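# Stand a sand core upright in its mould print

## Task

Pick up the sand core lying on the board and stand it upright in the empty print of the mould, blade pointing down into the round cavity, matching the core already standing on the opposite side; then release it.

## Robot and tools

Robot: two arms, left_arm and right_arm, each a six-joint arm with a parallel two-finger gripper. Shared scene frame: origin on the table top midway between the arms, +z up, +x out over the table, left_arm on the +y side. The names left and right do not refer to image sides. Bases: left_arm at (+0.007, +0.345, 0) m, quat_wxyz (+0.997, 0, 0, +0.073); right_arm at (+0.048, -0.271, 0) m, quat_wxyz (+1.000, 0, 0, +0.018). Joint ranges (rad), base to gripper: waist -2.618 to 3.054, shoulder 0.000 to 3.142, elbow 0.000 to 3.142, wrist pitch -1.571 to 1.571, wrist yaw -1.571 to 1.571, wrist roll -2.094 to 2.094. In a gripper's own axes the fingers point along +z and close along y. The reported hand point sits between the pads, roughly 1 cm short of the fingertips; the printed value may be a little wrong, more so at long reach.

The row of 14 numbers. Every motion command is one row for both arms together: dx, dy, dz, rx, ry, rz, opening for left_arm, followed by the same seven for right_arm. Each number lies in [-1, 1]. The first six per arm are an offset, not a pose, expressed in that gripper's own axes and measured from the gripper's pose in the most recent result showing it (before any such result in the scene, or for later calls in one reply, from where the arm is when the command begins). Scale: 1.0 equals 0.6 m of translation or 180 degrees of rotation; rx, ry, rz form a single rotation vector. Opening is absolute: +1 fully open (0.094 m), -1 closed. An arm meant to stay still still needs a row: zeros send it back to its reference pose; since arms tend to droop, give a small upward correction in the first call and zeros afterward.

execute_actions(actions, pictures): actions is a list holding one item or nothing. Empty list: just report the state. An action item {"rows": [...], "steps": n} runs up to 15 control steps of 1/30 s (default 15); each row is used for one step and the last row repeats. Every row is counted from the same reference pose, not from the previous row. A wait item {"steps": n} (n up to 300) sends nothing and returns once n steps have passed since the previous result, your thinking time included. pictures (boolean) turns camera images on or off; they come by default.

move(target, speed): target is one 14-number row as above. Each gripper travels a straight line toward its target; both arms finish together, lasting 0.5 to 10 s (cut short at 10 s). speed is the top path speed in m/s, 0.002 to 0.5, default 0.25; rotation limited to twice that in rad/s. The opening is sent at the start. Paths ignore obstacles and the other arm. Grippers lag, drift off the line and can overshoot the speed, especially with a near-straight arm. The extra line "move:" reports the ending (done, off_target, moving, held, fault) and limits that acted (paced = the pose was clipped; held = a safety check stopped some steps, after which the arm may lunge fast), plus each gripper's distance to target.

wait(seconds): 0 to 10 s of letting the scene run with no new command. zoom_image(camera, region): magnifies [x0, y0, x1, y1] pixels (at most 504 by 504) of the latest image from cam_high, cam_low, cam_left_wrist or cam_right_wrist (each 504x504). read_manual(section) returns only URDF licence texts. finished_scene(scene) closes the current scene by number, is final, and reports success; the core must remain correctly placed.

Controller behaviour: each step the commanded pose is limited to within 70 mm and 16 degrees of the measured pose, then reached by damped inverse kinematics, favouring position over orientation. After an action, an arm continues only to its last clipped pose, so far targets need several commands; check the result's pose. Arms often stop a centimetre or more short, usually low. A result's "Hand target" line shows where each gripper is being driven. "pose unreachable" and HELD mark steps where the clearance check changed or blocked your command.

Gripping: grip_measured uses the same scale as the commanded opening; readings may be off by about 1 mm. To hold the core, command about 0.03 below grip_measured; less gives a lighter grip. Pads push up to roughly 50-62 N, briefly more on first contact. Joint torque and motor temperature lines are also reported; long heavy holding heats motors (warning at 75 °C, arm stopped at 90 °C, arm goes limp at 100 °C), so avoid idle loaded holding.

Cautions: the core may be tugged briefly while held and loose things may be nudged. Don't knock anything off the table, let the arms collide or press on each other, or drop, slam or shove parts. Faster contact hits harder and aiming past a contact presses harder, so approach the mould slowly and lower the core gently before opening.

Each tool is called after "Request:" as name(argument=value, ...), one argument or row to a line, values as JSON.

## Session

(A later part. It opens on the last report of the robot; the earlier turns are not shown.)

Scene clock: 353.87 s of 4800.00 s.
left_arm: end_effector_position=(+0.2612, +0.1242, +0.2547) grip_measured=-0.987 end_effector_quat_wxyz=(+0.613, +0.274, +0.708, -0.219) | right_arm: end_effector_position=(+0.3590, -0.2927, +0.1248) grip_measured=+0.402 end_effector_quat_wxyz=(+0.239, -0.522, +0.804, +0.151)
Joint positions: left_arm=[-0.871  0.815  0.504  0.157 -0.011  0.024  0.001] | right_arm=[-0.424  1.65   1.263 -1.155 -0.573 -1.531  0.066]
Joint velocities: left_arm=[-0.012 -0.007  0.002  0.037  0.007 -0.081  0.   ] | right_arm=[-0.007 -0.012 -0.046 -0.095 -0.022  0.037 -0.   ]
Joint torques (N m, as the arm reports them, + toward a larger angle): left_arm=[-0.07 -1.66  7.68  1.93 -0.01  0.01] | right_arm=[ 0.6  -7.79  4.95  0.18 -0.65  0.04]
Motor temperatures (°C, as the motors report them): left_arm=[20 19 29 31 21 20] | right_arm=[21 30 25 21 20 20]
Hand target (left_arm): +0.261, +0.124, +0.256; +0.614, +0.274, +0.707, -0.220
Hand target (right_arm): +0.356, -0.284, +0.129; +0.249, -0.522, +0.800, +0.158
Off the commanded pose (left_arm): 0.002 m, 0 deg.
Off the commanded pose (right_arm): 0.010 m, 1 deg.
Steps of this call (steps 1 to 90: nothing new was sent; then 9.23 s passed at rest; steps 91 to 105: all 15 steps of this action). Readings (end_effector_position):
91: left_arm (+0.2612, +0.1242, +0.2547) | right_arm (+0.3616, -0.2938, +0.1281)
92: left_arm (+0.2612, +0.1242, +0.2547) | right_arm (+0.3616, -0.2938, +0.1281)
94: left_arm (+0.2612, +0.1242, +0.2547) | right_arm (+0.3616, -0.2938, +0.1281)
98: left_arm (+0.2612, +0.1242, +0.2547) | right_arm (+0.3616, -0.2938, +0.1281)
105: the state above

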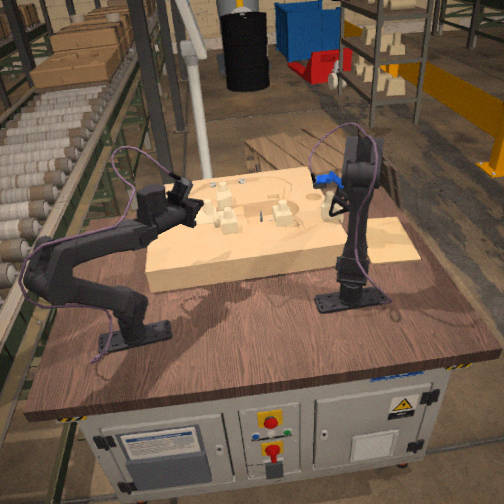

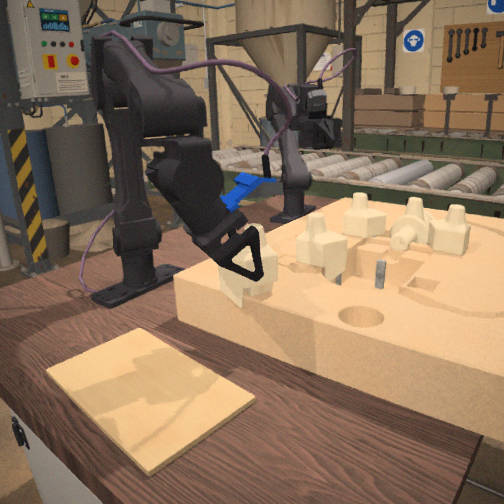

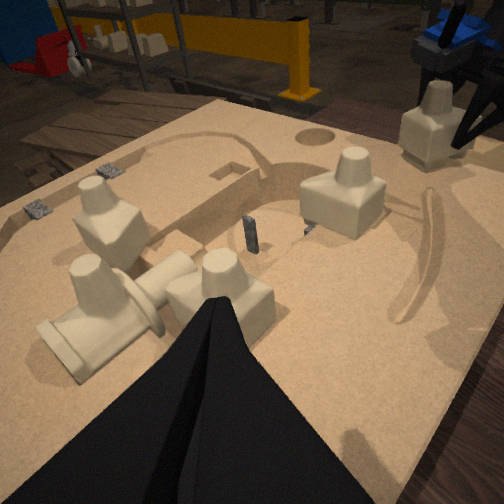

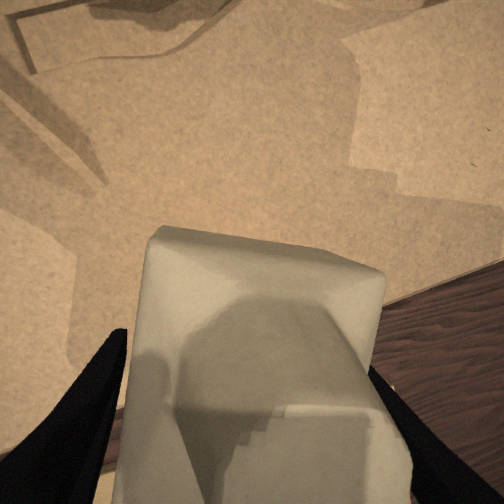

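Request:
execute_actions(
  actions=[
    {"rows": [[-0.003,0,0,0,-0.001,0,-1, -0.014,0.0102,-0.001,0,-0.008,0,0.37],[-0.003,0,0,0,-0.001,0,-1, -0.014,0.0102,-0.001,0,-0.008,0,0.34],[-0.003,0,0,0,-0.001,0,-1, -0.014,0.0102,-0.001,0,-0.008,0,0.31],[-0.003,0,0,0,-0.001,0,-1, -0.014,0.0102,-0.001,0,-0.008,0,0.285],[-0.003,0,0,0,-0.001,0,-1, -0.014,0.0102,-0.001,0,-0.008,0,0.26],[-0.003,0,0,0,-0.001,0,-1, -0.014,0.0102,-0.001,0,-0.008,0,0.24],[-0.003,0,0,0,-0.001,0,-1, -0.014,0.0102,-0.001,0,-0.008,0,0.22],[-0.003,0,0,0,-0.001,0,-1, -0.014,0.0102,-0.001,0,-0.008,0,0.205],[-0.003,0,0,0,-0.001,0,-1, -0.014,0.0102,-0.001,0,-0.008,0,0.19],[-0.003,0,0,0,-0.001,0,-1, -0.014,0.0102,-0.001,0,-0.008,0,0.18],[-0.003,0,0,0,-0.001,0,-1, -0.014,0.0102,-0.001,0,-0.008,0,0.17],[-0.003,0,0,0,-0.001,0,-1, -0.014,0.0102,-0.001,0,-0.008,0,0.16],[-0.003,0,0,0,-0.001,0,-1, -0.014,0.0102,-0.001,0,-0.008,0,0.15],[-0.003,0,0,0,-0.001,0,-1, -0.014,0.0102,-0.001,0,-0.008,0,0.14],[-0.003,0,0,0,-0.001,0,-1, -0.014,0.0102,-0.001,0,-0.008,0,0.13]], "steps": 15},
  ],
)

Scene clock: 363.03 s of 4800.00 s.
left_arm: end_effector_position=(+0.2612, +0.1242, +0.2547) grip_measured=-0.987 end_effector_quat_wxyz=(+0.613, +0.274, +0.708, -0.219) | right_arm: end_effector_position=(+0.3577, -0.2921, +0.1246) grip_measured=+0.163 end_effector_quat_wxyz=(+0.237, -0.520, +0.806, +0.154)
Joint positions: left_arm=[-0.871  0.815  0.504  0.157 -0.011  0.024  0.001] | right_arm=[-0.424  1.65   1.262 -1.16  -0.572 -1.527  0.055]
Joint velocities: left_arm=[-0.007 -0.007 -0.012  0.007  0.051  0.022 -0.   ] | right_arm=[ 0.007 -0.017 -0.007 -0.022  0.037 -0.051 -0.001]
Joint torques (N m, as the arm reports them, + toward a larger angle): left_arm=[ 0.09 -1.77  7.53  1.93 -0.03 -0.01] | right_arm=[ 0.55 -7.91  4.77  0.22 -0.59  0.05]
Motor temperatures (°C, as the motors report them): left_arm=[20 19 29 32 21 20] | right_arm=[21 30 25 21 20 20]
Hand target (left_arm): +0.261, +0.124, +0.256; +0.614, +0.274, +0.707, -0.220
Hand target (right_arm): +0.356, -0.284, +0.130; +0.249, -0.520, +0.802, +0.158
Off the commanded pose (left_arm): 0.002 m, 0 deg.
Off the commanded pose (right_arm): 0.010 m, 2 deg.
Steps of this call (steps 1 to 90: nothing new was sent; then 5.67 s passed at rest; steps 91 to 105: all 15 steps of this action). Readings (end_effector_position):
91: left_arm (+0.2612, +0.1242, +0.2547) | right_arm (+0.3589, -0.2927, +0.1247)
92: left_arm (+0.2612, +0.1242, +0.2547) | right_arm (+0.3589, -0.2927, +0.1247)
94: left_arm (+0.2612, +0.1242, +0.2547) | right_arm (+0.3589, -0.2927, +0.1247)
98: left_arm (+0.2612, +0.1242, +0.2547) | right_arm (+0.3583, -0.2925, +0.1246)
105: the state above

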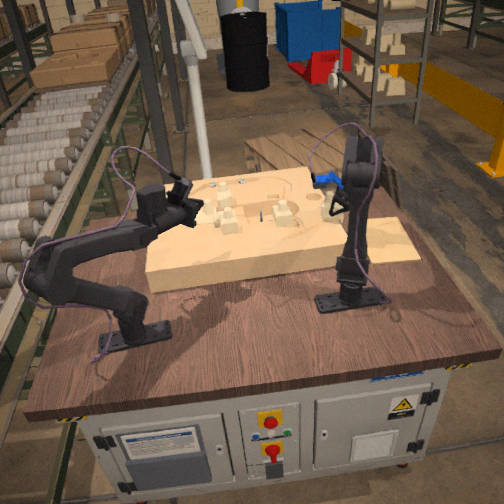

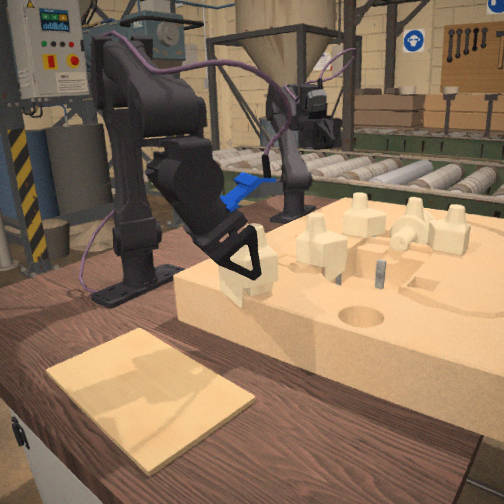

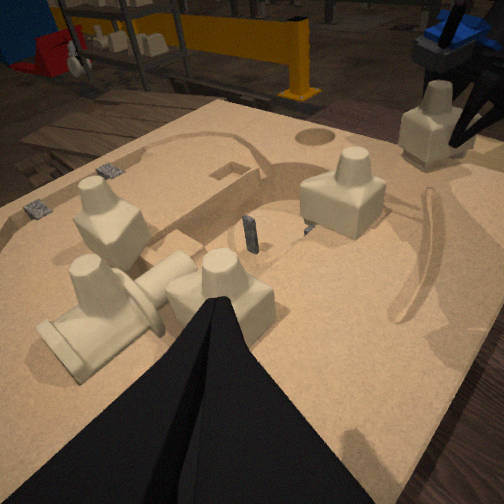

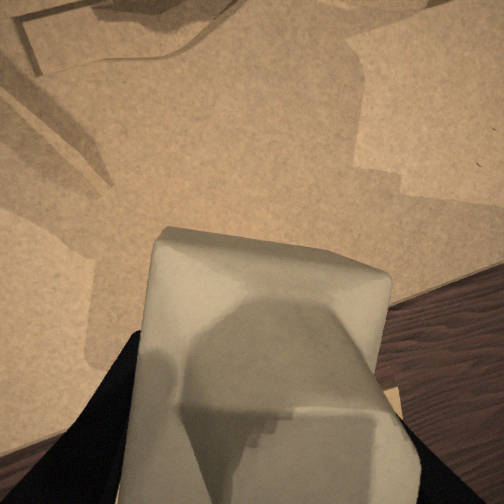

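Request:
move(
  target=[-0.003,0,0,0,-0.001,0,-1, -0.083,0,-0.112,0,-0.013,0,0.13],
  speed=0.08,
)

Scene clock: 375.90 s of 4800.00 s.
left_arm: end_effector_position=(+0.2612, +0.1242, +0.2547) grip_measured=-0.987 end_effector_quat_wxyz=(+0.613, +0.274, +0.708, -0.219) | right_arm: end_effector_position=(+0.3534, -0.2944, +0.1917) grip_measured=+0.163 end_effector_quat_wxyz=(+0.222, -0.520, +0.810, +0.154)
Joint positions: left_arm=[-0.871  0.815  0.504  0.157 -0.011  0.024  0.001] | right_arm=[-0.424  1.65   1.538 -1.454 -0.548 -1.527  0.055]
Joint velocities: left_arm=[-0.012 -0.012 -0.007  0.022  0.051  0.022  0.001] | right_arm=[-0.002 -0.002  0.022 -0.037 -0.022  0.051  0.001]
Joint torques (N m, as the arm reports them, + toward a larger angle): left_arm=[ 0.03 -1.62  7.5   1.92 -0.06 -0.01] | right_arm=[-0.35 -6.05  8.94  0.01 -0.98 -0.04]
Motor temperatures (°C, as the motors report them): left_arm=[20 19 29 32 21 20] | right_arm=[21 31 25 21 20 20]
Hand target (left_arm): +0.261, +0.124, +0.256; +0.614, +0.274, +0.707, -0.220
Hand target (right_arm): +0.359, -0.287, +0.208; +0.253, -0.517, +0.801, +0.163
Off the commanded pose (left_arm): 0.002 m, 0 deg.
Off the commanded pose (right_arm): 0.019 m, 4 deg.
After step 90, 8.27 s passed at rest.
move: off_target (right_arm)

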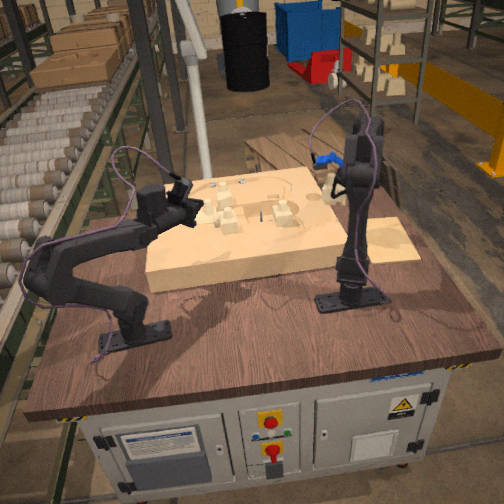

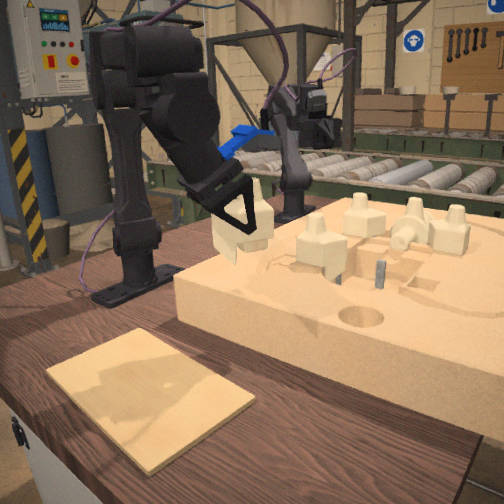

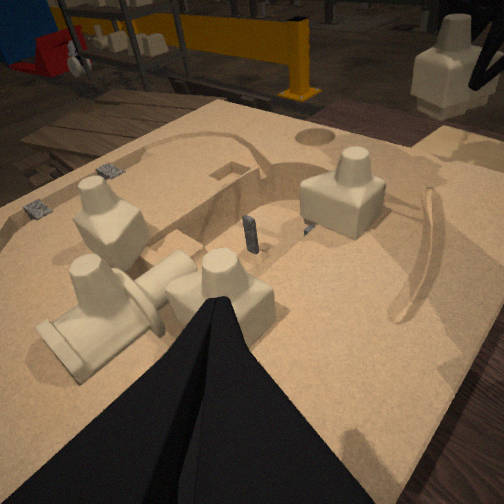

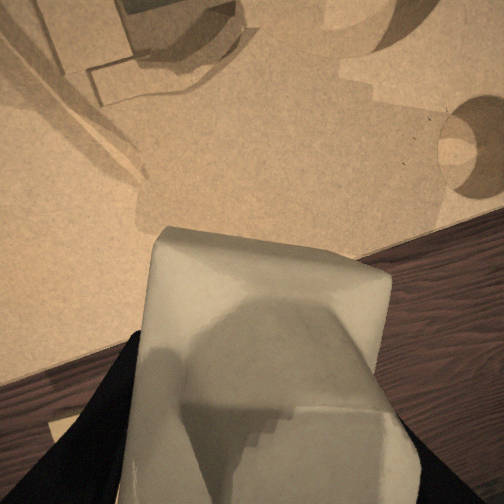

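Request:
zoom_image(
  camera="cam_left_wrist",
  region=[170, 110, 400, 270],
)

Request:
zoom_image(
  camera="cam_low",
  region=[280, 190, 504, 340],
)

Request:
zoom_image(
  camera="cam_high",
  region=[200, 150, 360, 260],
)

Region (170, 110, 400, 270) of cam_left_wrist's 504x504 image, scaled by 2.191, with more detail than that image has; it fills the top 351 rows of this view, and the rest is white.

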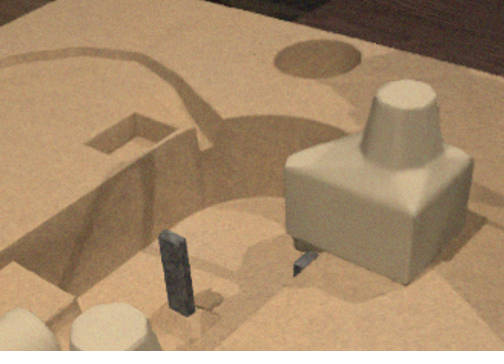

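Region (280, 190, 504, 340) of cam_low's 504x504 image, scaled by 2.250, with more detail than that image has; it fills the top 338 rows of this view, and the rest is white.

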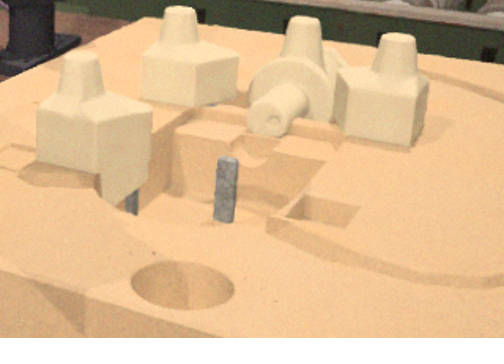

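Region (200, 150, 360, 260) of cam_high's 504x504 image, scaled by 3.150, with more detail than that image has; it fills the top 346 rows of this view, and the rest is white.

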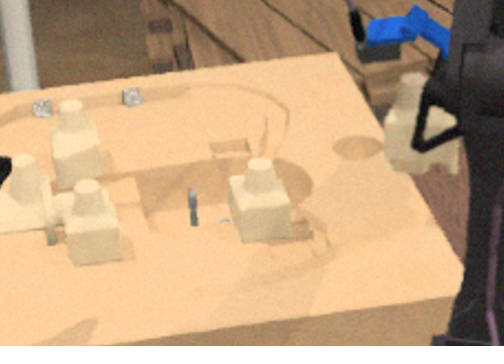

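Request:
move(
  target=[-0.003,0,0,0,-0.001,0,-1, -0.3489,-0.1029,0.1649,0.2058,-0.0364,0.2882,0.13],
  speed=0.2,
)

Scene clock: 399.10 s of 4800.00 s.
left_arm: end_effector_position=(+0.2612, +0.1242, +0.2547) grip_measured=-0.987 end_effector_quat_wxyz=(+0.613, +0.274, +0.708, -0.219) | right_arm: end_effector_position=(+0.4901, -0.1181, +0.1858) grip_measured=+0.163 end_effector_quat_wxyz=(+0.278, -0.032, +0.960, -0.011)
Joint positions: left_arm=[-0.871  0.815  0.504  0.157 -0.011  0.024  0.001] | right_arm=[ 0.377  1.854  1.715 -0.908  0.219  0.288  0.055]
Joint velocities: left_arm=[-0.007 -0.027 -0.007  0.037 -0.037  0.037 -0.001] | right_arm=[-0.012  0.007  0.012  0.022  0.007 -0.007 -0.   ]
Joint torques (N m, as the arm reports them, + toward a larger angle): left_arm=[-0.06 -1.73  7.63  1.93 -0.02  0.02] | right_arm=[ 0.31 -8.86 10.46  1.26  0.31  0.11]
Motor temperatures (°C, as the motors report them): left_arm=[20 19 29 33 21 20] | right_arm=[21 30 28 21 21 20]
Hand target (left_arm): +0.261, +0.124, +0.256; +0.614, +0.274, +0.707, -0.220
Hand target (right_arm): +0.505, -0.114, +0.213; +0.323, -0.019, +0.946, -0.004
Off the commanded pose (left_arm): 0.002 m, 0 deg.
Off the commanded pose (right_arm): 0.034 m, 6 deg.
After step 90, 16.77 s passed at rest.
move: off_target (right_arm)

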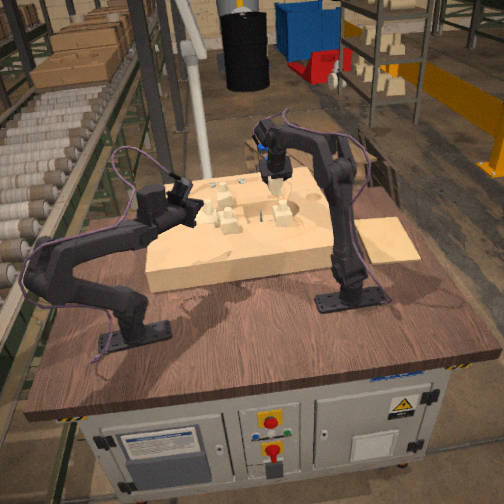

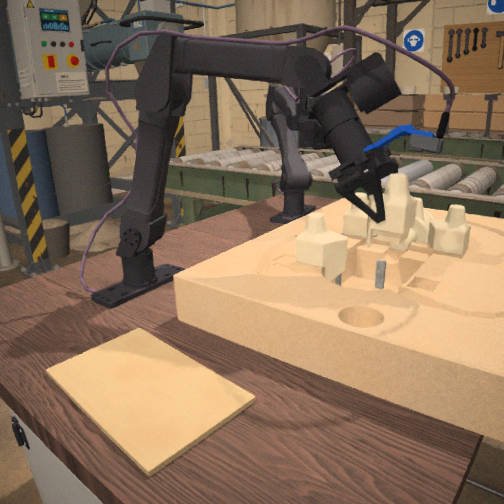

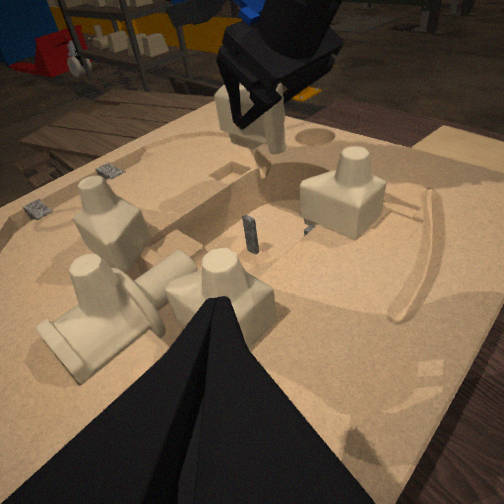

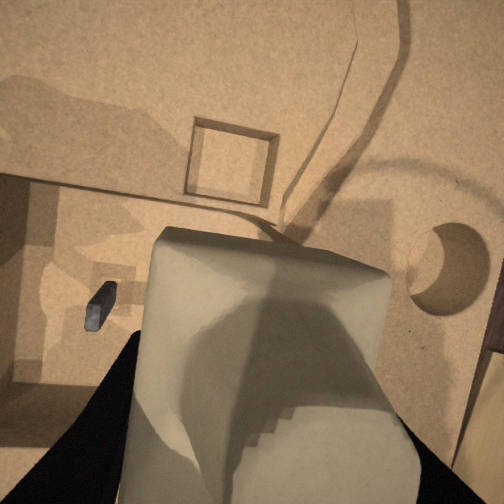

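Request:
zoom_image(
  camera="cam_right_wrist",
  region=[150, 90, 330, 270],
)

Region (150, 90, 330, 270) of cam_right_wrist's 504x504 image, scaled by 2.800, with more detail than that image has.

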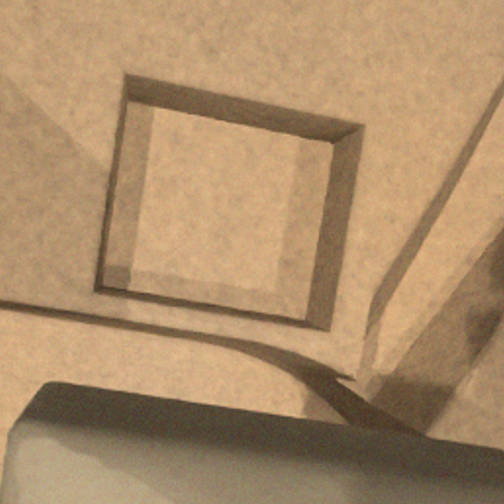

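Request:
move(
  target=[-0.003,0,0,0,-0.001,0,-1, -0.0971,0.0072,0.0625,-0.0184,-0.0345,0.0137,0.13],
  speed=0.06,
)

Scene clock: 456.63 s of 4800.00 s.
left_arm: end_effector_position=(+0.2612, +0.1242, +0.2547) grip_measured=-0.987 end_effector_quat_wxyz=(+0.613, +0.274, +0.708, -0.219) | right_arm: end_effector_position=(+0.5346, -0.1143, +0.1547) grip_measured=+0.163 end_effector_quat_wxyz=(+0.274, -0.026, +0.961, +0.009)
Joint positions: left_arm=[-0.871  0.815  0.504  0.157 -0.011  0.024  0.001] | right_arm=[ 0.328  2.015  1.812 -0.833  0.158  0.266  0.055]
Joint velocities: left_arm=[ 0.002  0.027  0.017  0.051  0.007 -0.022 -0.   ] | right_arm=[-0.007 -0.012  0.027  0.037 -0.125  0.007  0.   ]
Joint torques (N m, as the arm reports them, + toward a larger angle): left_arm=[ 0.15 -1.85  7.6   1.9  -0.01  0.  ] | right_arm=[ -0.61 -10.41  10.53   1.41   0.09  -0.07]
Motor temperatures (°C, as the motors report them): left_arm=[20 19 29 34 20 20] | right_arm=[21 33 32 26 20 20]
Hand target (left_arm): +0.261, +0.124, +0.256; +0.614, +0.274, +0.707, -0.220
Hand target (right_arm): +0.556, -0.112, +0.187; +0.329, -0.020, +0.944, +0.024
Off the commanded pose (left_arm): 0.002 m, 0 deg.
Off the commanded pose (right_arm): 0.039 m, 7 deg.
After step 90, 53.03 s passed at rest.
move: off_target (right_arm)

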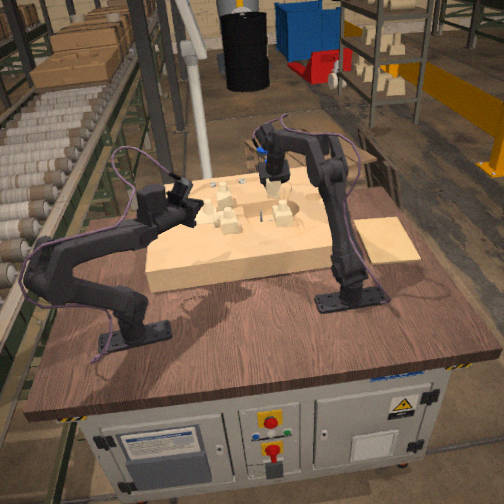

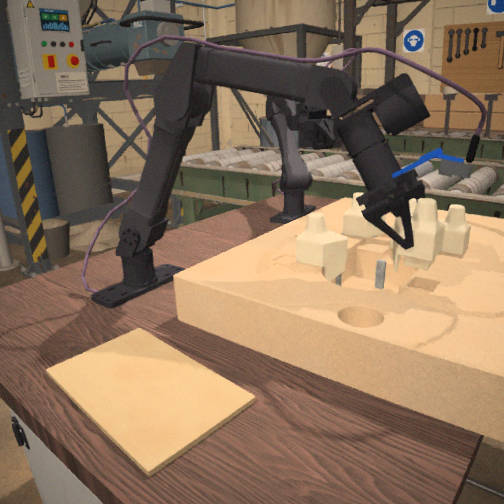

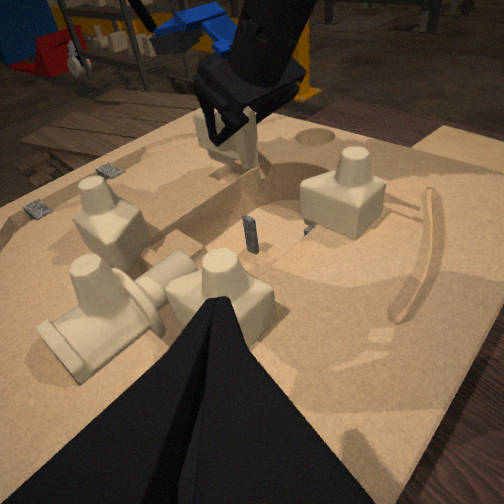

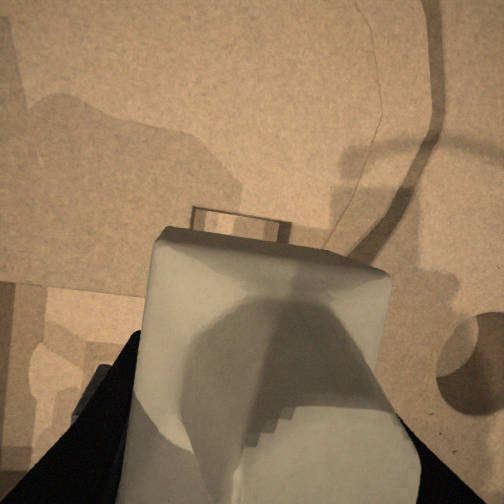

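Request:
zoom_image(
  camera="cam_right_wrist",
  region=[130, 160, 410, 320],
)

Request:
zoom_image(
  camera="cam_low",
  region=[350, 180, 490, 310],
)

Request:
zoom_image(
  camera="cam_left_wrist",
  region=[170, 80, 310, 210],
)

Region (130, 160, 410, 320) of cam_right_wrist's 504x504 image, scaled by 1.800, with more detail than that image has; it fills the top 288 rows of this view, and the rest is white.

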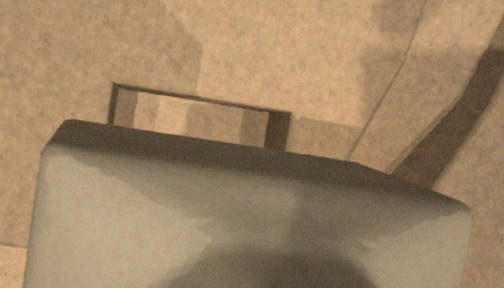

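Region (350, 180, 490, 310) of cam_low's 504x504 image, scaled by 3.600, with more detail than that image has; it fills the top 468 rows of this view, and the rest is white.

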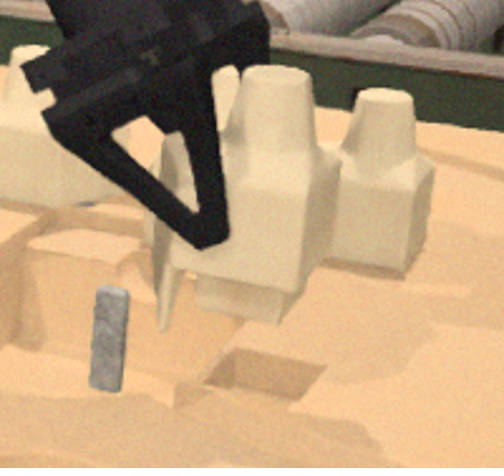

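Region (170, 80, 310, 210) of cam_left_wrist's 504x504 image, scaled by 3.600, with more detail than that image has; it fills the top 468 rows of this view, and the rest is white.

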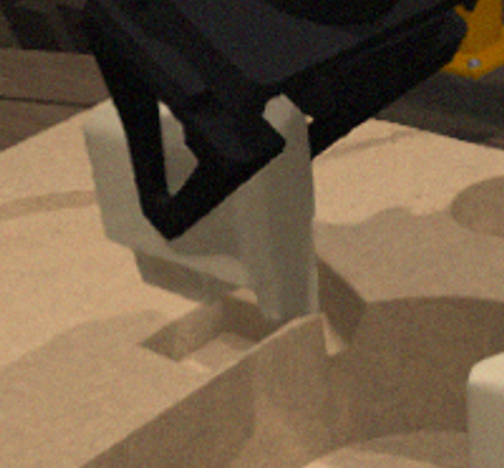

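Request:
execute_actions(
  actions=[
    {"rows": [[-0.003,0,0,0,-0.001,0,-1, -0.0623,0.0044,-0.0196,-0.0075,-0.0371,0.0062,0.13],[-0.003,0,0,0,-0.001,0,-1, -0.0632,0.0037,-0.0181,-0.0074,-0.0376,0.0066,0.13],[-0.003,0,0,0,-0.001,0,-1, -0.0642,0.0031,-0.0165,-0.0073,-0.038,0.007,0.13],[-0.003,0,0,0,-0.001,0,-1, -0.0651,0.0024,-0.0149,-0.0072,-0.0385,0.0075,0.13],[-0.003,0,0,0,-0.001,0,-1, -0.066,0.0017,-0.0134,-0.0071,-0.0389,0.0079,0.13],[-0.003,0,0,0,-0.001,0,-1, -0.0669,0.001,-0.0118,-0.007,-0.0394,0.0083,0.13],[-0.003,0,0,0,-0.001,0,-1, -0.0679,0.0004,-0.0102,-0.007,-0.0398,0.0087,0.13],[-0.003,0,0,0,-0.001,0,-1, -0.0688,-0.0003,-0.0087,-0.0069,-0.0403,0.0091,0.13],[-0.003,0,0,0,-0.001,0,-1, -0.0697,-0.001,-0.0071,-0.0068,-0.0407,0.0095,0.13],[-0.003,0,0,0,-0.001,0,-1, -0.0706,-0.0017,-0.0055,-0.0067,-0.0412,0.01,0.13],[-0.003,0,0,0,-0.001,0,-1, -0.0716,-0.0023,-0.004,-0.0066,-0.0416,0.0104,0.13],[-0.003,0,0,0,-0.001,0,-1, -0.0725,-0.003,-0.0024,-0.0065,-0.0421,0.0108,0.13]], "steps": 15},
  ],
  pictures=false,
)

Request:
execute_actions(
  actions=[
    {"steps": 15},
  ],
)

Scene clock: 505.40 s of 4800.00 s.
left_arm: end_effector_position=(+0.2612, +0.1242, +0.2547) grip_measured=-0.987 end_effector_quat_wxyz=(+0.613, +0.274, +0.708, -0.219) | right_arm: end_effector_position=(+0.5452, -0.1183, +0.1478) grip_measured=+0.163 end_effector_quat_wxyz=(+0.281, -0.019, +0.960, +0.010)
Joint positions: left_arm=[-0.871  0.815  0.504  0.157 -0.011  0.024  0.001] | right_arm=[ 0.313  2.039  1.813 -0.796  0.157  0.265  0.055]
Joint velocities: left_arm=[-0.012 -0.007 -0.012  0.007  0.037  0.11  -0.   ] | right_arm=[-0.012  0.051  0.007  0.022  0.022 -0.066  0.001]
Joint torques (N m, as the arm reports them, + toward a larger angle): left_arm=[ 0.02 -1.67  7.41  1.94 -0.05  0.01] | right_arm=[ -0.43 -10.97  10.53   1.51   0.09  -0.09]
Motor temperatures (°C, as the motors report them): left_arm=[20 19 29 35 20 20] | right_arm=[21 37 33 29 20 20]
Hand target (left_arm): +0.261, +0.124, +0.256; +0.614, +0.274, +0.707, -0.220
Hand target (right_arm): +0.567, -0.116, +0.180; +0.337, -0.012, +0.941, +0.024
Off the commanded pose (left_arm): 0.002 m, 0 deg.
Off the commanded pose (right_arm): 0.041 m, 7 deg.
Steps of this call (steps 1 to 90: nothing new was sent; then 45.27 s passed at rest; steps 91 to 105: all 15 steps of this action). Readings (end_effector_position):
91: left_arm (+0.2612, +0.1242, +0.2547) | right_arm (+0.5350, -0.1141, +0.1553)
92: left_arm (+0.2612, +0.1242, +0.2547) | right_arm (+0.5352, -0.1140, +0.1554)
94: left_arm (+0.2612, +0.1242, +0.2547) | right_arm (+0.5359, -0.1137, +0.1558)
98: left_arm (+0.2612, +0.1242, +0.2547) | right_arm (+0.5388, -0.1143, +0.1562)
105: the state above

Scene clock: 505.90 s of 4800.00 s.
left_arm: end_effector_position=(+0.2612, +0.1242, +0.2547) grip_measured=-0.987 end_effector_quat_wxyz=(+0.613, +0.274, +0.708, -0.219) | right_arm: end_effector_position=(+0.5464, -0.1182, +0.1467) grip_measured=+0.163 end_effector_quat_wxyz=(+0.281, -0.019, +0.959, +0.010)
Joint positions: left_arm=[-0.871  0.815  0.504  0.157 -0.011  0.024  0.001] | right_arm=[ 0.312  2.043  1.813 -0.79   0.156  0.265  0.055]
Joint velocities: left_arm=[ 0.002  0.002  0.012 -0.022 -0.037 -0.022 -0.   ] | right_arm=[ 0.002 -0.017 -0.002 -0.007 -0.11   0.007  0.   ]
Joint torques (N m, as the arm reports them, + toward a larger angle): left_arm=[-0.02 -1.64  7.62  1.94 -0.01 -0.01] | right_arm=[ -0.43 -10.86  10.39   1.5    0.07  -0.06]
Motor temperatures (°C, as the motors report them): left_arm=[20 19 29 35 20 20] | right_arm=[21 37 33 30 20 20]
Hand target (left_arm): +0.261, +0.124, +0.256; +0.614, +0.274, +0.707, -0.220
Hand target (right_arm): +0.567, -0.116, +0.180; +0.337, -0.012, +0.941, +0.024
Off the commanded pose (left_arm): 0.002 m, 0 deg.
Off the commanded pose (right_arm): 0.041 m, 7 deg.
Steps of this call (steps 1 to 15: nothing new was sent). Readings (end_effector_position):
1: left_arm (+0.2612, +0.1242, +0.2547) | right_arm (+0.5454, -0.1186, +0.1468)
2: left_arm (+0.2612, +0.1242, +0.2547) | right_arm (+0.5455, -0.1186, +0.1463)
4: left_arm (+0.2612, +0.1242, +0.2547) | right_arm (+0.5455, -0.1185, +0.1461)
8: left_arm (+0.2612, +0.1242, +0.2547) | right_arm (+0.5462, -0.1183, +0.1466)
15: the state above

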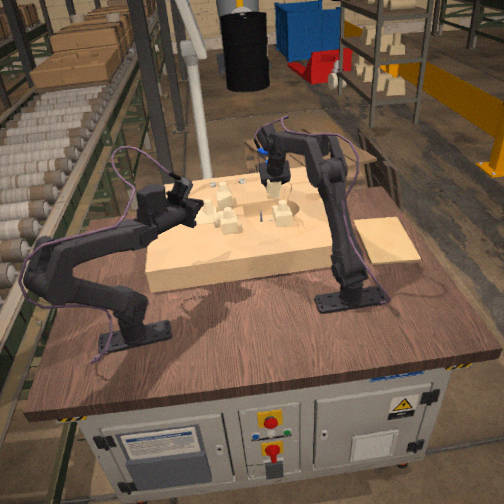

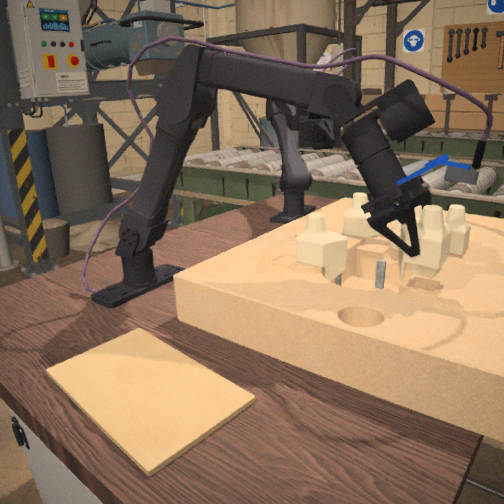

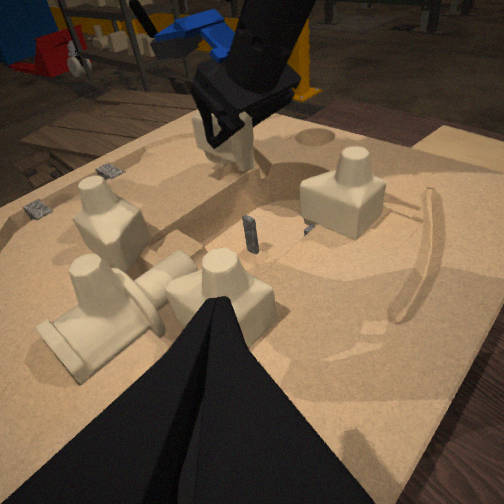

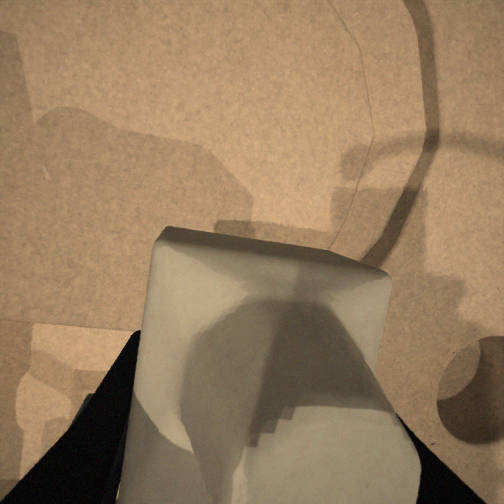

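Request:
zoom_image(
  camera="cam_low",
  region=[370, 210, 470, 310],
)

Request:
zoom_image(
  camera="cam_left_wrist",
  region=[180, 100, 280, 200],
)

Request:
zoom_image(
  camera="cam_high",
  region=[240, 165, 310, 225],
)

Region (370, 210, 470, 310) of cam_low's 504x504 image, scaled by 5.040, with more detail than that image has.

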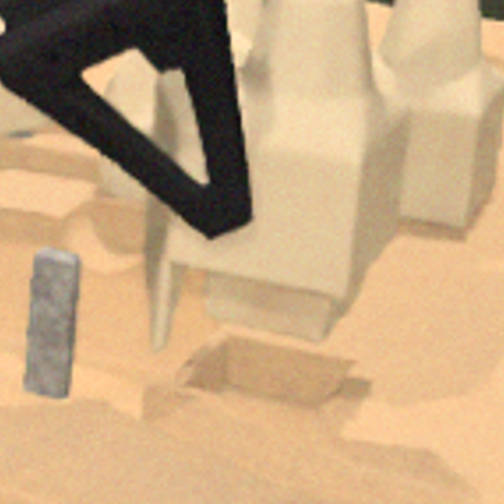

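Region (180, 100, 280, 200) of cam_left_wrist's 504x504 image, scaled by 5.040, with more detail than that image has.

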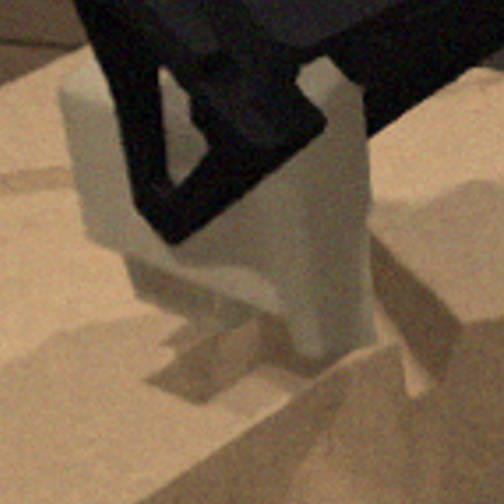

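Region (240, 165, 310, 225) of cam_high's 504x504 image, scaled by 7.200, with more detail than that image has; it fills the top 432 rows of this view, and the rest is white.

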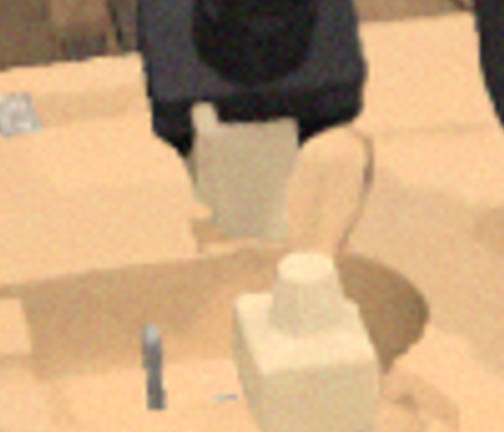

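Request:
execute_actions(
  actions=[
    {"rows": [[-0.003,0,0,0,-0.001,0,-1, -0.0594,0.004,-0.0208,-0.006,-0.0356,0.006,0.13],[-0.003,0,0,0,-0.001,0,-1, -0.0553,0.0027,-0.0186,-0.0054,-0.0336,0.0059,0.13],[-0.003,0,0,0,-0.001,0,-1, -0.0512,0.0013,-0.0164,-0.0047,-0.0316,0.0057,0.13],[-0.003,0,0,0,-0.001,0,-1, -0.047,-0.0001,-0.0141,-0.004,-0.0295,0.0056,0.13],[-0.003,0,0,0,-0.001,0,-1, -0.0429,-0.0014,-0.0119,-0.0034,-0.0275,0.0054,0.13],[-0.003,0,0,0,-0.001,0,-1, -0.0388,-0.0028,-0.0097,-0.0027,-0.0255,0.0053,0.13],[-0.003,0,0,0,-0.001,0,-1, -0.0382,-0.0028,-0.0088,-0.0027,-0.0255,0.0053,0.13],[-0.003,0,0,0,-0.001,0,-1, -0.0376,-0.0028,-0.0078,-0.0027,-0.0255,0.0053,0.13],[-0.003,0,0,0,-0.001,0,-1, -0.037,-0.0028,-0.0069,-0.0027,-0.0255,0.0053,0.13],[-0.003,0,0,0,-0.001,0,-1, -0.0364,-0.0028,-0.0059,-0.0027,-0.0255,0.0053,0.13],[-0.003,0,0,0,-0.001,0,-1, -0.0357,-0.0029,-0.005,-0.0027,-0.0255,0.0053,0.13],[-0.003,0,0,0,-0.001,0,-1, -0.0351,-0.0029,-0.004,-0.0027,-0.0255,0.0053,0.13],[-0.003,0,0,0,-0.001,0,-1, -0.0345,-0.0029,-0.0031,-0.0027,-0.0255,0.0053,0.13],[-0.003,0,0,0,-0.001,0,-1, -0.0339,-0.0029,-0.0021,-0.0027,-0.0255,0.0053,0.13],[-0.003,0,0,0,-0.001,0,-1, -0.0333,-0.0029,-0.0012,-0.0027,-0.0255,0.0053,0.13]], "steps": 15},
  ],
  pictures=false,
)

Request:
execute_actions(
  actions=[
    {"steps": 15},
  ],
)

Scene clock: 551.13 s of 4800.00 s.
left_arm: end_effector_position=(+0.2612, +0.1242, +0.2547) grip_measured=-0.987 end_effector_quat_wxyz=(+0.613, +0.274, +0.708, -0.219) | right_arm: end_effector_position=(+0.5482, -0.1176, +0.1479) grip_measured=+0.163 end_effector_quat_wxyz=(+0.285, -0.019, +0.958, +0.012)
Joint positions: left_arm=[-0.871  0.815  0.504  0.157 -0.011  0.024  0.001] | right_arm=[ 0.312  2.043  1.813 -0.781  0.156  0.265  0.055]
Joint velocities: left_arm=[ 0.007  0.012 -0.012 -0.007  0.037  0.066 -0.001] | right_arm=[-0.012 -0.007  0.002  0.095  0.007 -0.007  0.   ]
Joint torques (N m, as the arm reports them, + toward a larger angle): left_arm=[-0.01 -1.59  7.58  1.94  0.    0.01] | right_arm=[ -0.79 -10.56   6.34   1.48   0.12  -0.05]
Motor temperatures (°C, as the motors report them): left_arm=[20 19 29 35 20 20] | right_arm=[21 39 33 31 20 20]
Hand target (left_arm): +0.261, +0.124, +0.256; +0.614, +0.274, +0.707, -0.220
Hand target (right_arm): +0.562, -0.120, +0.159; +0.319, -0.011, +0.948, +0.017
Off the commanded pose (left_arm): 0.002 m, 0 deg.
Off the commanded pose (right_arm): 0.018 m, 4 deg.
Steps of this call (steps 1 to 90: nothing new was sent; then 41.73 s passed at rest; steps 91 to 105: all 15 steps of this action). Readings (end_effector_position):
91: left_arm (+0.2612, +0.1242, +0.2547) | right_arm (+0.5465, -0.1182, +0.1468)
92: left_arm (+0.2612, +0.1242, +0.2547) | right_arm (+0.5465, -0.1182, +0.1468)
94: left_arm (+0.2612, +0.1242, +0.2547) | right_arm (+0.5465, -0.1182, +0.1468)
98: left_arm (+0.2612, +0.1242, +0.2547) | right_arm (+0.5465, -0.1182, +0.1468)
105: the state above

Scene clock: 551.63 s of 4800.00 s.
left_arm: end_effector_position=(+0.2612, +0.1242, +0.2547) grip_measured=-0.987 end_effector_quat_wxyz=(+0.613, +0.274, +0.708, -0.219) | right_arm: end_effector_position=(+0.5497, -0.1170, +0.1489) grip_measured=+0.163 end_effector_quat_wxyz=(+0.289, -0.018, +0.957, +0.013)
Joint positions: left_arm=[-0.871  0.815  0.504  0.157 -0.011  0.024  0.001] | right_arm=[ 0.312  2.043  1.813 -0.773  0.156  0.265  0.055]
Joint velocities: left_arm=[-0.002  0.002  0.002 -0.007 -0.007 -0.051 -0.   ] | right_arm=[-0.002 -0.017 -0.007  0.007 -0.037 -0.022  0.   ]
Joint torques (N m, as the arm reports them, + toward a larger angle): left_arm=[-0.03 -1.7   7.76  1.91 -0.03 -0.02] | right_arm=[ -0.69 -10.51   6.48   1.51   0.12  -0.06]
Motor temperatures (°C, as the motors report them): left_arm=[20 19 29 35 20 20] | right_arm=[21 39 33 31 20 20]
Hand target (left_arm): +0.261, +0.124, +0.256; +0.614, +0.274, +0.707, -0.220
Hand target (right_arm): +0.562, -0.120, +0.159; +0.319, -0.011, +0.948, +0.017
Off the commanded pose (left_arm): 0.002 m, 0 deg.
Off the commanded pose (right_arm): 0.016 m, 4 deg.
Steps of this call (steps 1 to 15: nothing new was sent). Readings (end_effector_position):
1: left_arm (+0.2612, +0.1242, +0.2547) | right_arm (+0.5485, -0.1174, +0.1481)
2: left_arm (+0.2612, +0.1242, +0.2547) | right_arm (+0.5488, -0.1173, +0.1483)
4: left_arm (+0.2612, +0.1242, +0.2547) | right_arm (+0.5493, -0.1172, +0.1486)
8: left_arm (+0.2612, +0.1242, +0.2547) | right_arm (+0.5497, -0.1170, +0.1489)
15: the state above

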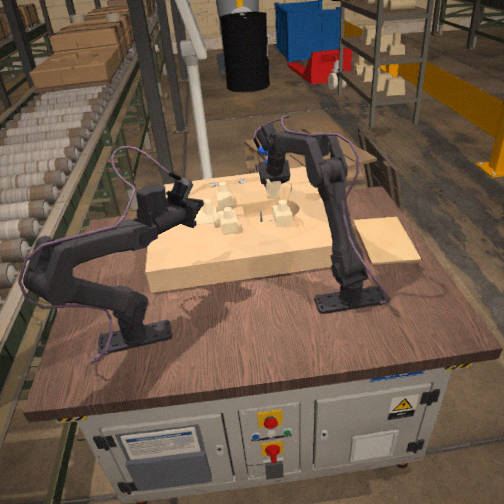

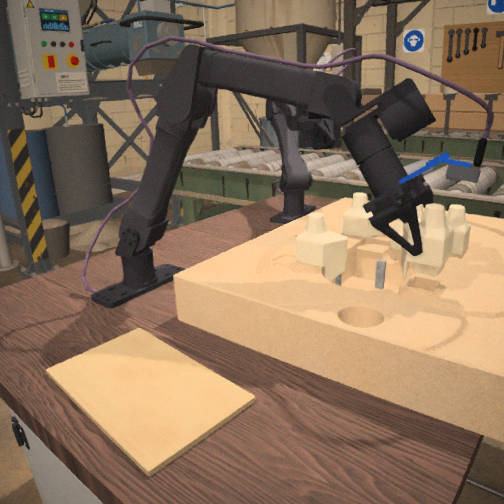

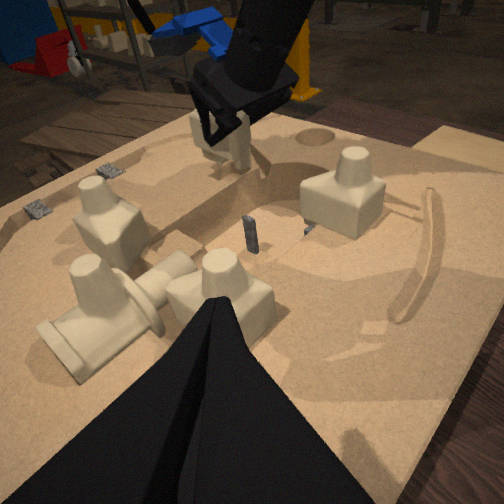

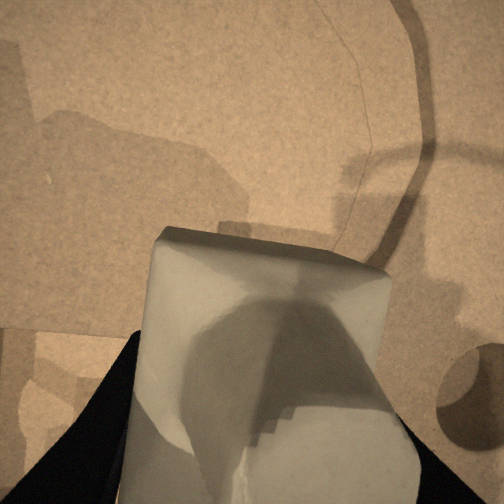

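Request:
execute_actions(
  actions=[
    {"rows": [[-0.003,0,0,0,-0.001,0,-1, -0.0257,-0.0047,-0.0005,-0.0012,-0.0199,0.0044,0.13],[-0.003,0,0,0,-0.001,0,-1, -0.0248,-0.005,-0.0003,-0.0011,-0.0195,0.0044,0.13],[-0.003,0,0,0,-0.001,0,-1, -0.0238,-0.0052,-0.0001,-0.001,-0.0191,0.0043,0.13],[-0.003,0,0,0,-0.001,0,-1, -0.0228,-0.0054,0.0002,-0.0008,-0.0187,0.0042,0.13],[-0.003,0,0,0,-0.001,0,-1, -0.0219,-0.0057,0.0004,-0.0007,-0.0183,0.0042,0.13],[-0.003,0,0,0,-0.001,0,-1, -0.0209,-0.0059,0.0006,-0.0006,-0.0179,0.0041,0.13],[-0.003,0,0,0,-0.001,0,-1, -0.0204,-0.0059,0.0013,-0.0006,-0.0179,0.0041,0.13],[-0.003,0,0,0,-0.001,0,-1, -0.02,-0.0059,0.002,-0.0006,-0.0179,0.0041,0.13],[-0.003,0,0,0,-0.001,0,-1, -0.0195,-0.0059,0.0027,-0.0006,-0.0179,0.0041,0.13],[-0.003,0,0,0,-0.001,0,-1, -0.0191,-0.0059,0.0034,-0.0006,-0.0179,0.0041,0.13],[-0.003,0,0,0,-0.001,0,-1, -0.0186,-0.0059,0.0041,-0.0006,-0.0179,0.0041,0.13]], "steps": 15},
  ],
  pictures=false,
)

Request:
execute_actions(
  actions=[
    {"steps": 12},
  ],
)

Scene clock: 568.40 s of 4800.00 s.
left_arm: end_effector_position=(+0.2612, +0.1242, +0.2547) grip_measured=-0.987 end_effector_quat_wxyz=(+0.613, +0.274, +0.708, -0.219) | right_arm: end_effector_position=(+0.5445, -0.1189, +0.1370) grip_measured=+0.163 end_effector_quat_wxyz=(+0.277, -0.019, +0.961, +0.009)
Joint positions: left_arm=[-0.871  0.815  0.504  0.157 -0.011  0.024  0.001] | right_arm=[ 0.312  2.043  1.78  -0.766  0.156  0.265  0.055]
Joint velocities: left_arm=[ 0.002 -0.012 -0.012 -0.007 -0.022 -0.022 -0.   ] | right_arm=[-0.007  0.027 -0.007  0.051 -0.11   0.051 -0.   ]
Joint torques (N m, as the arm reports them, + toward a larger angle): left_arm=[ 0.   -1.79  7.69  1.92 -0.02 -0.01] | right_arm=[ -0.64 -10.82   7.25   1.51   0.12  -0.07]
Motor temperatures (°C, as the motors report them): left_arm=[20 19 29 35 20 20] | right_arm=[21 39 30 32 20 20]
Hand target (left_arm): +0.261, +0.124, +0.256; +0.614, +0.274, +0.707, -0.220
Hand target (right_arm): +0.559, -0.121, +0.154; +0.315, -0.012, +0.949, +0.016
Off the commanded pose (left_arm): 0.002 m, 0 deg.
Off the commanded pose (right_arm): 0.023 m, 5 deg.
Steps of this call (steps 1 to 90: nothing new was sent; then 13.27 s passed at rest; steps 91 to 105: all 15 steps of this action). Readings (end_effector_position):
91: left_arm (+0.2612, +0.1242, +0.2547) | right_arm (+0.5497, -0.1170, +0.1488)
92: left_arm (+0.2612, +0.1242, +0.2547) | right_arm (+0.5496, -0.1171, +0.1480)
94: left_arm (+0.2612, +0.1242, +0.2547) | right_arm (+0.5492, -0.1172, +0.1463)
98: left_arm (+0.2612, +0.1242, +0.2547) | right_arm (+0.5464, -0.1182, +0.1409)
105: the state above

Scene clock: 568.80 s of 4800.00 s.
left_arm: end_effector_position=(+0.2612, +0.1242, +0.2547) grip_measured=-0.987 end_effector_quat_wxyz=(+0.613, +0.274, +0.708, -0.219) | right_arm: end_effector_position=(+0.5453, -0.1186, +0.1376) grip_measured=+0.163 end_effector_quat_wxyz=(+0.279, -0.019, +0.960, +0.010)
Joint positions: left_arm=[-0.871  0.815  0.504  0.157 -0.011  0.024  0.001] | right_arm=[ 0.312  2.043  1.78  -0.762  0.156  0.265  0.055]
Joint velocities: left_arm=[-0.012 -0.002 -0.022 -0.022 -0.051 -0.007 -0.   ] | right_arm=[-0.012  0.002  0.012 -0.022 -0.066 -0.066 -0.   ]
Joint torques (N m, as the arm reports them, + toward a larger angle): left_arm=[ 0.09 -1.73  7.56  1.92 -0.02 -0.01] | right_arm=[ -0.6  -10.89   7.06   1.49   0.12  -0.04]
Motor temperatures (°C, as the motors report them): left_arm=[20 19 29 35 20 20] | right_arm=[21 39 30 32 20 20]
Hand target (left_arm): +0.261, +0.124, +0.256; +0.614, +0.274, +0.707, -0.220
Hand target (right_arm): +0.559, -0.121, +0.154; +0.315, -0.012, +0.949, +0.016
Off the commanded pose (left_arm): 0.002 m, 0 deg.
Off the commanded pose (right_arm): 0.022 m, 5 deg.
Steps of this call (steps 1 to 12: nothing new was sent). Readings (end_effector_position):
1: left_arm (+0.2612, +0.1242, +0.2547) | right_arm (+0.5446, -0.1189, +0.1371)
2: left_arm (+0.2612, +0.1242, +0.2547) | right_arm (+0.5447, -0.1188, +0.1372)
4: left_arm (+0.2612, +0.1242, +0.2547) | right_arm (+0.5450, -0.1187, +0.1374)
8: left_arm (+0.2612, +0.1242, +0.2547) | right_arm (+0.5453, -0.1186, +0.1375)
12: the state above

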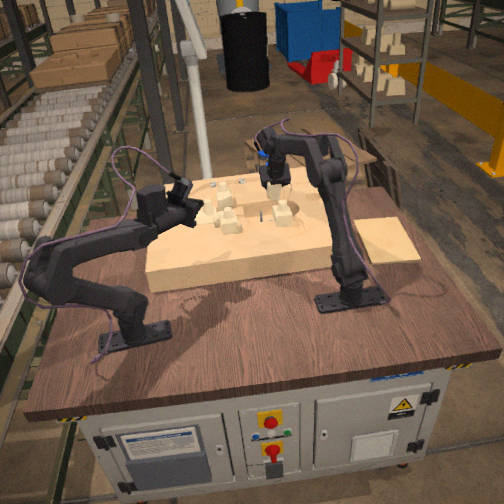

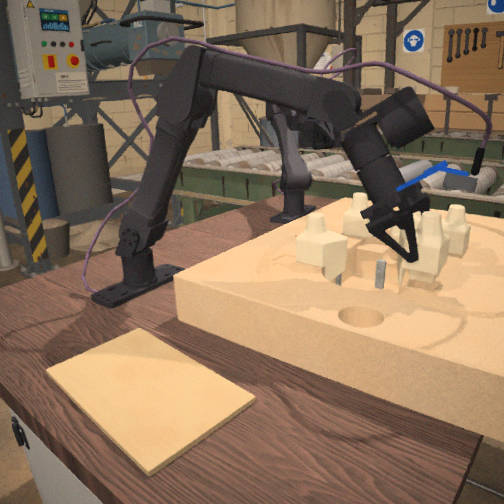

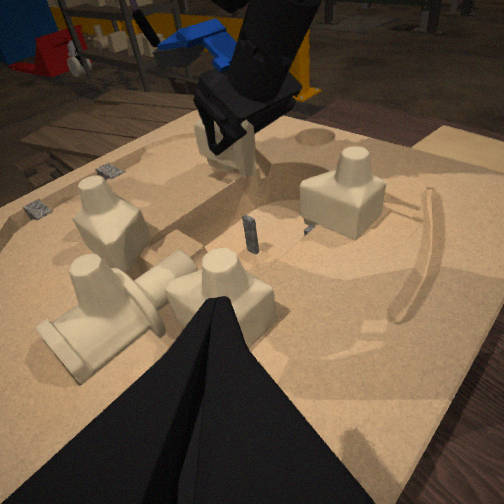

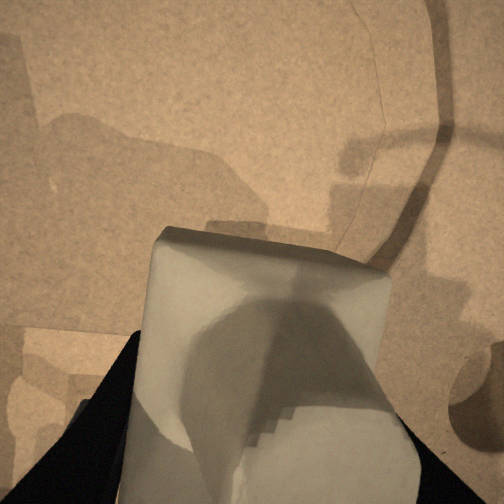

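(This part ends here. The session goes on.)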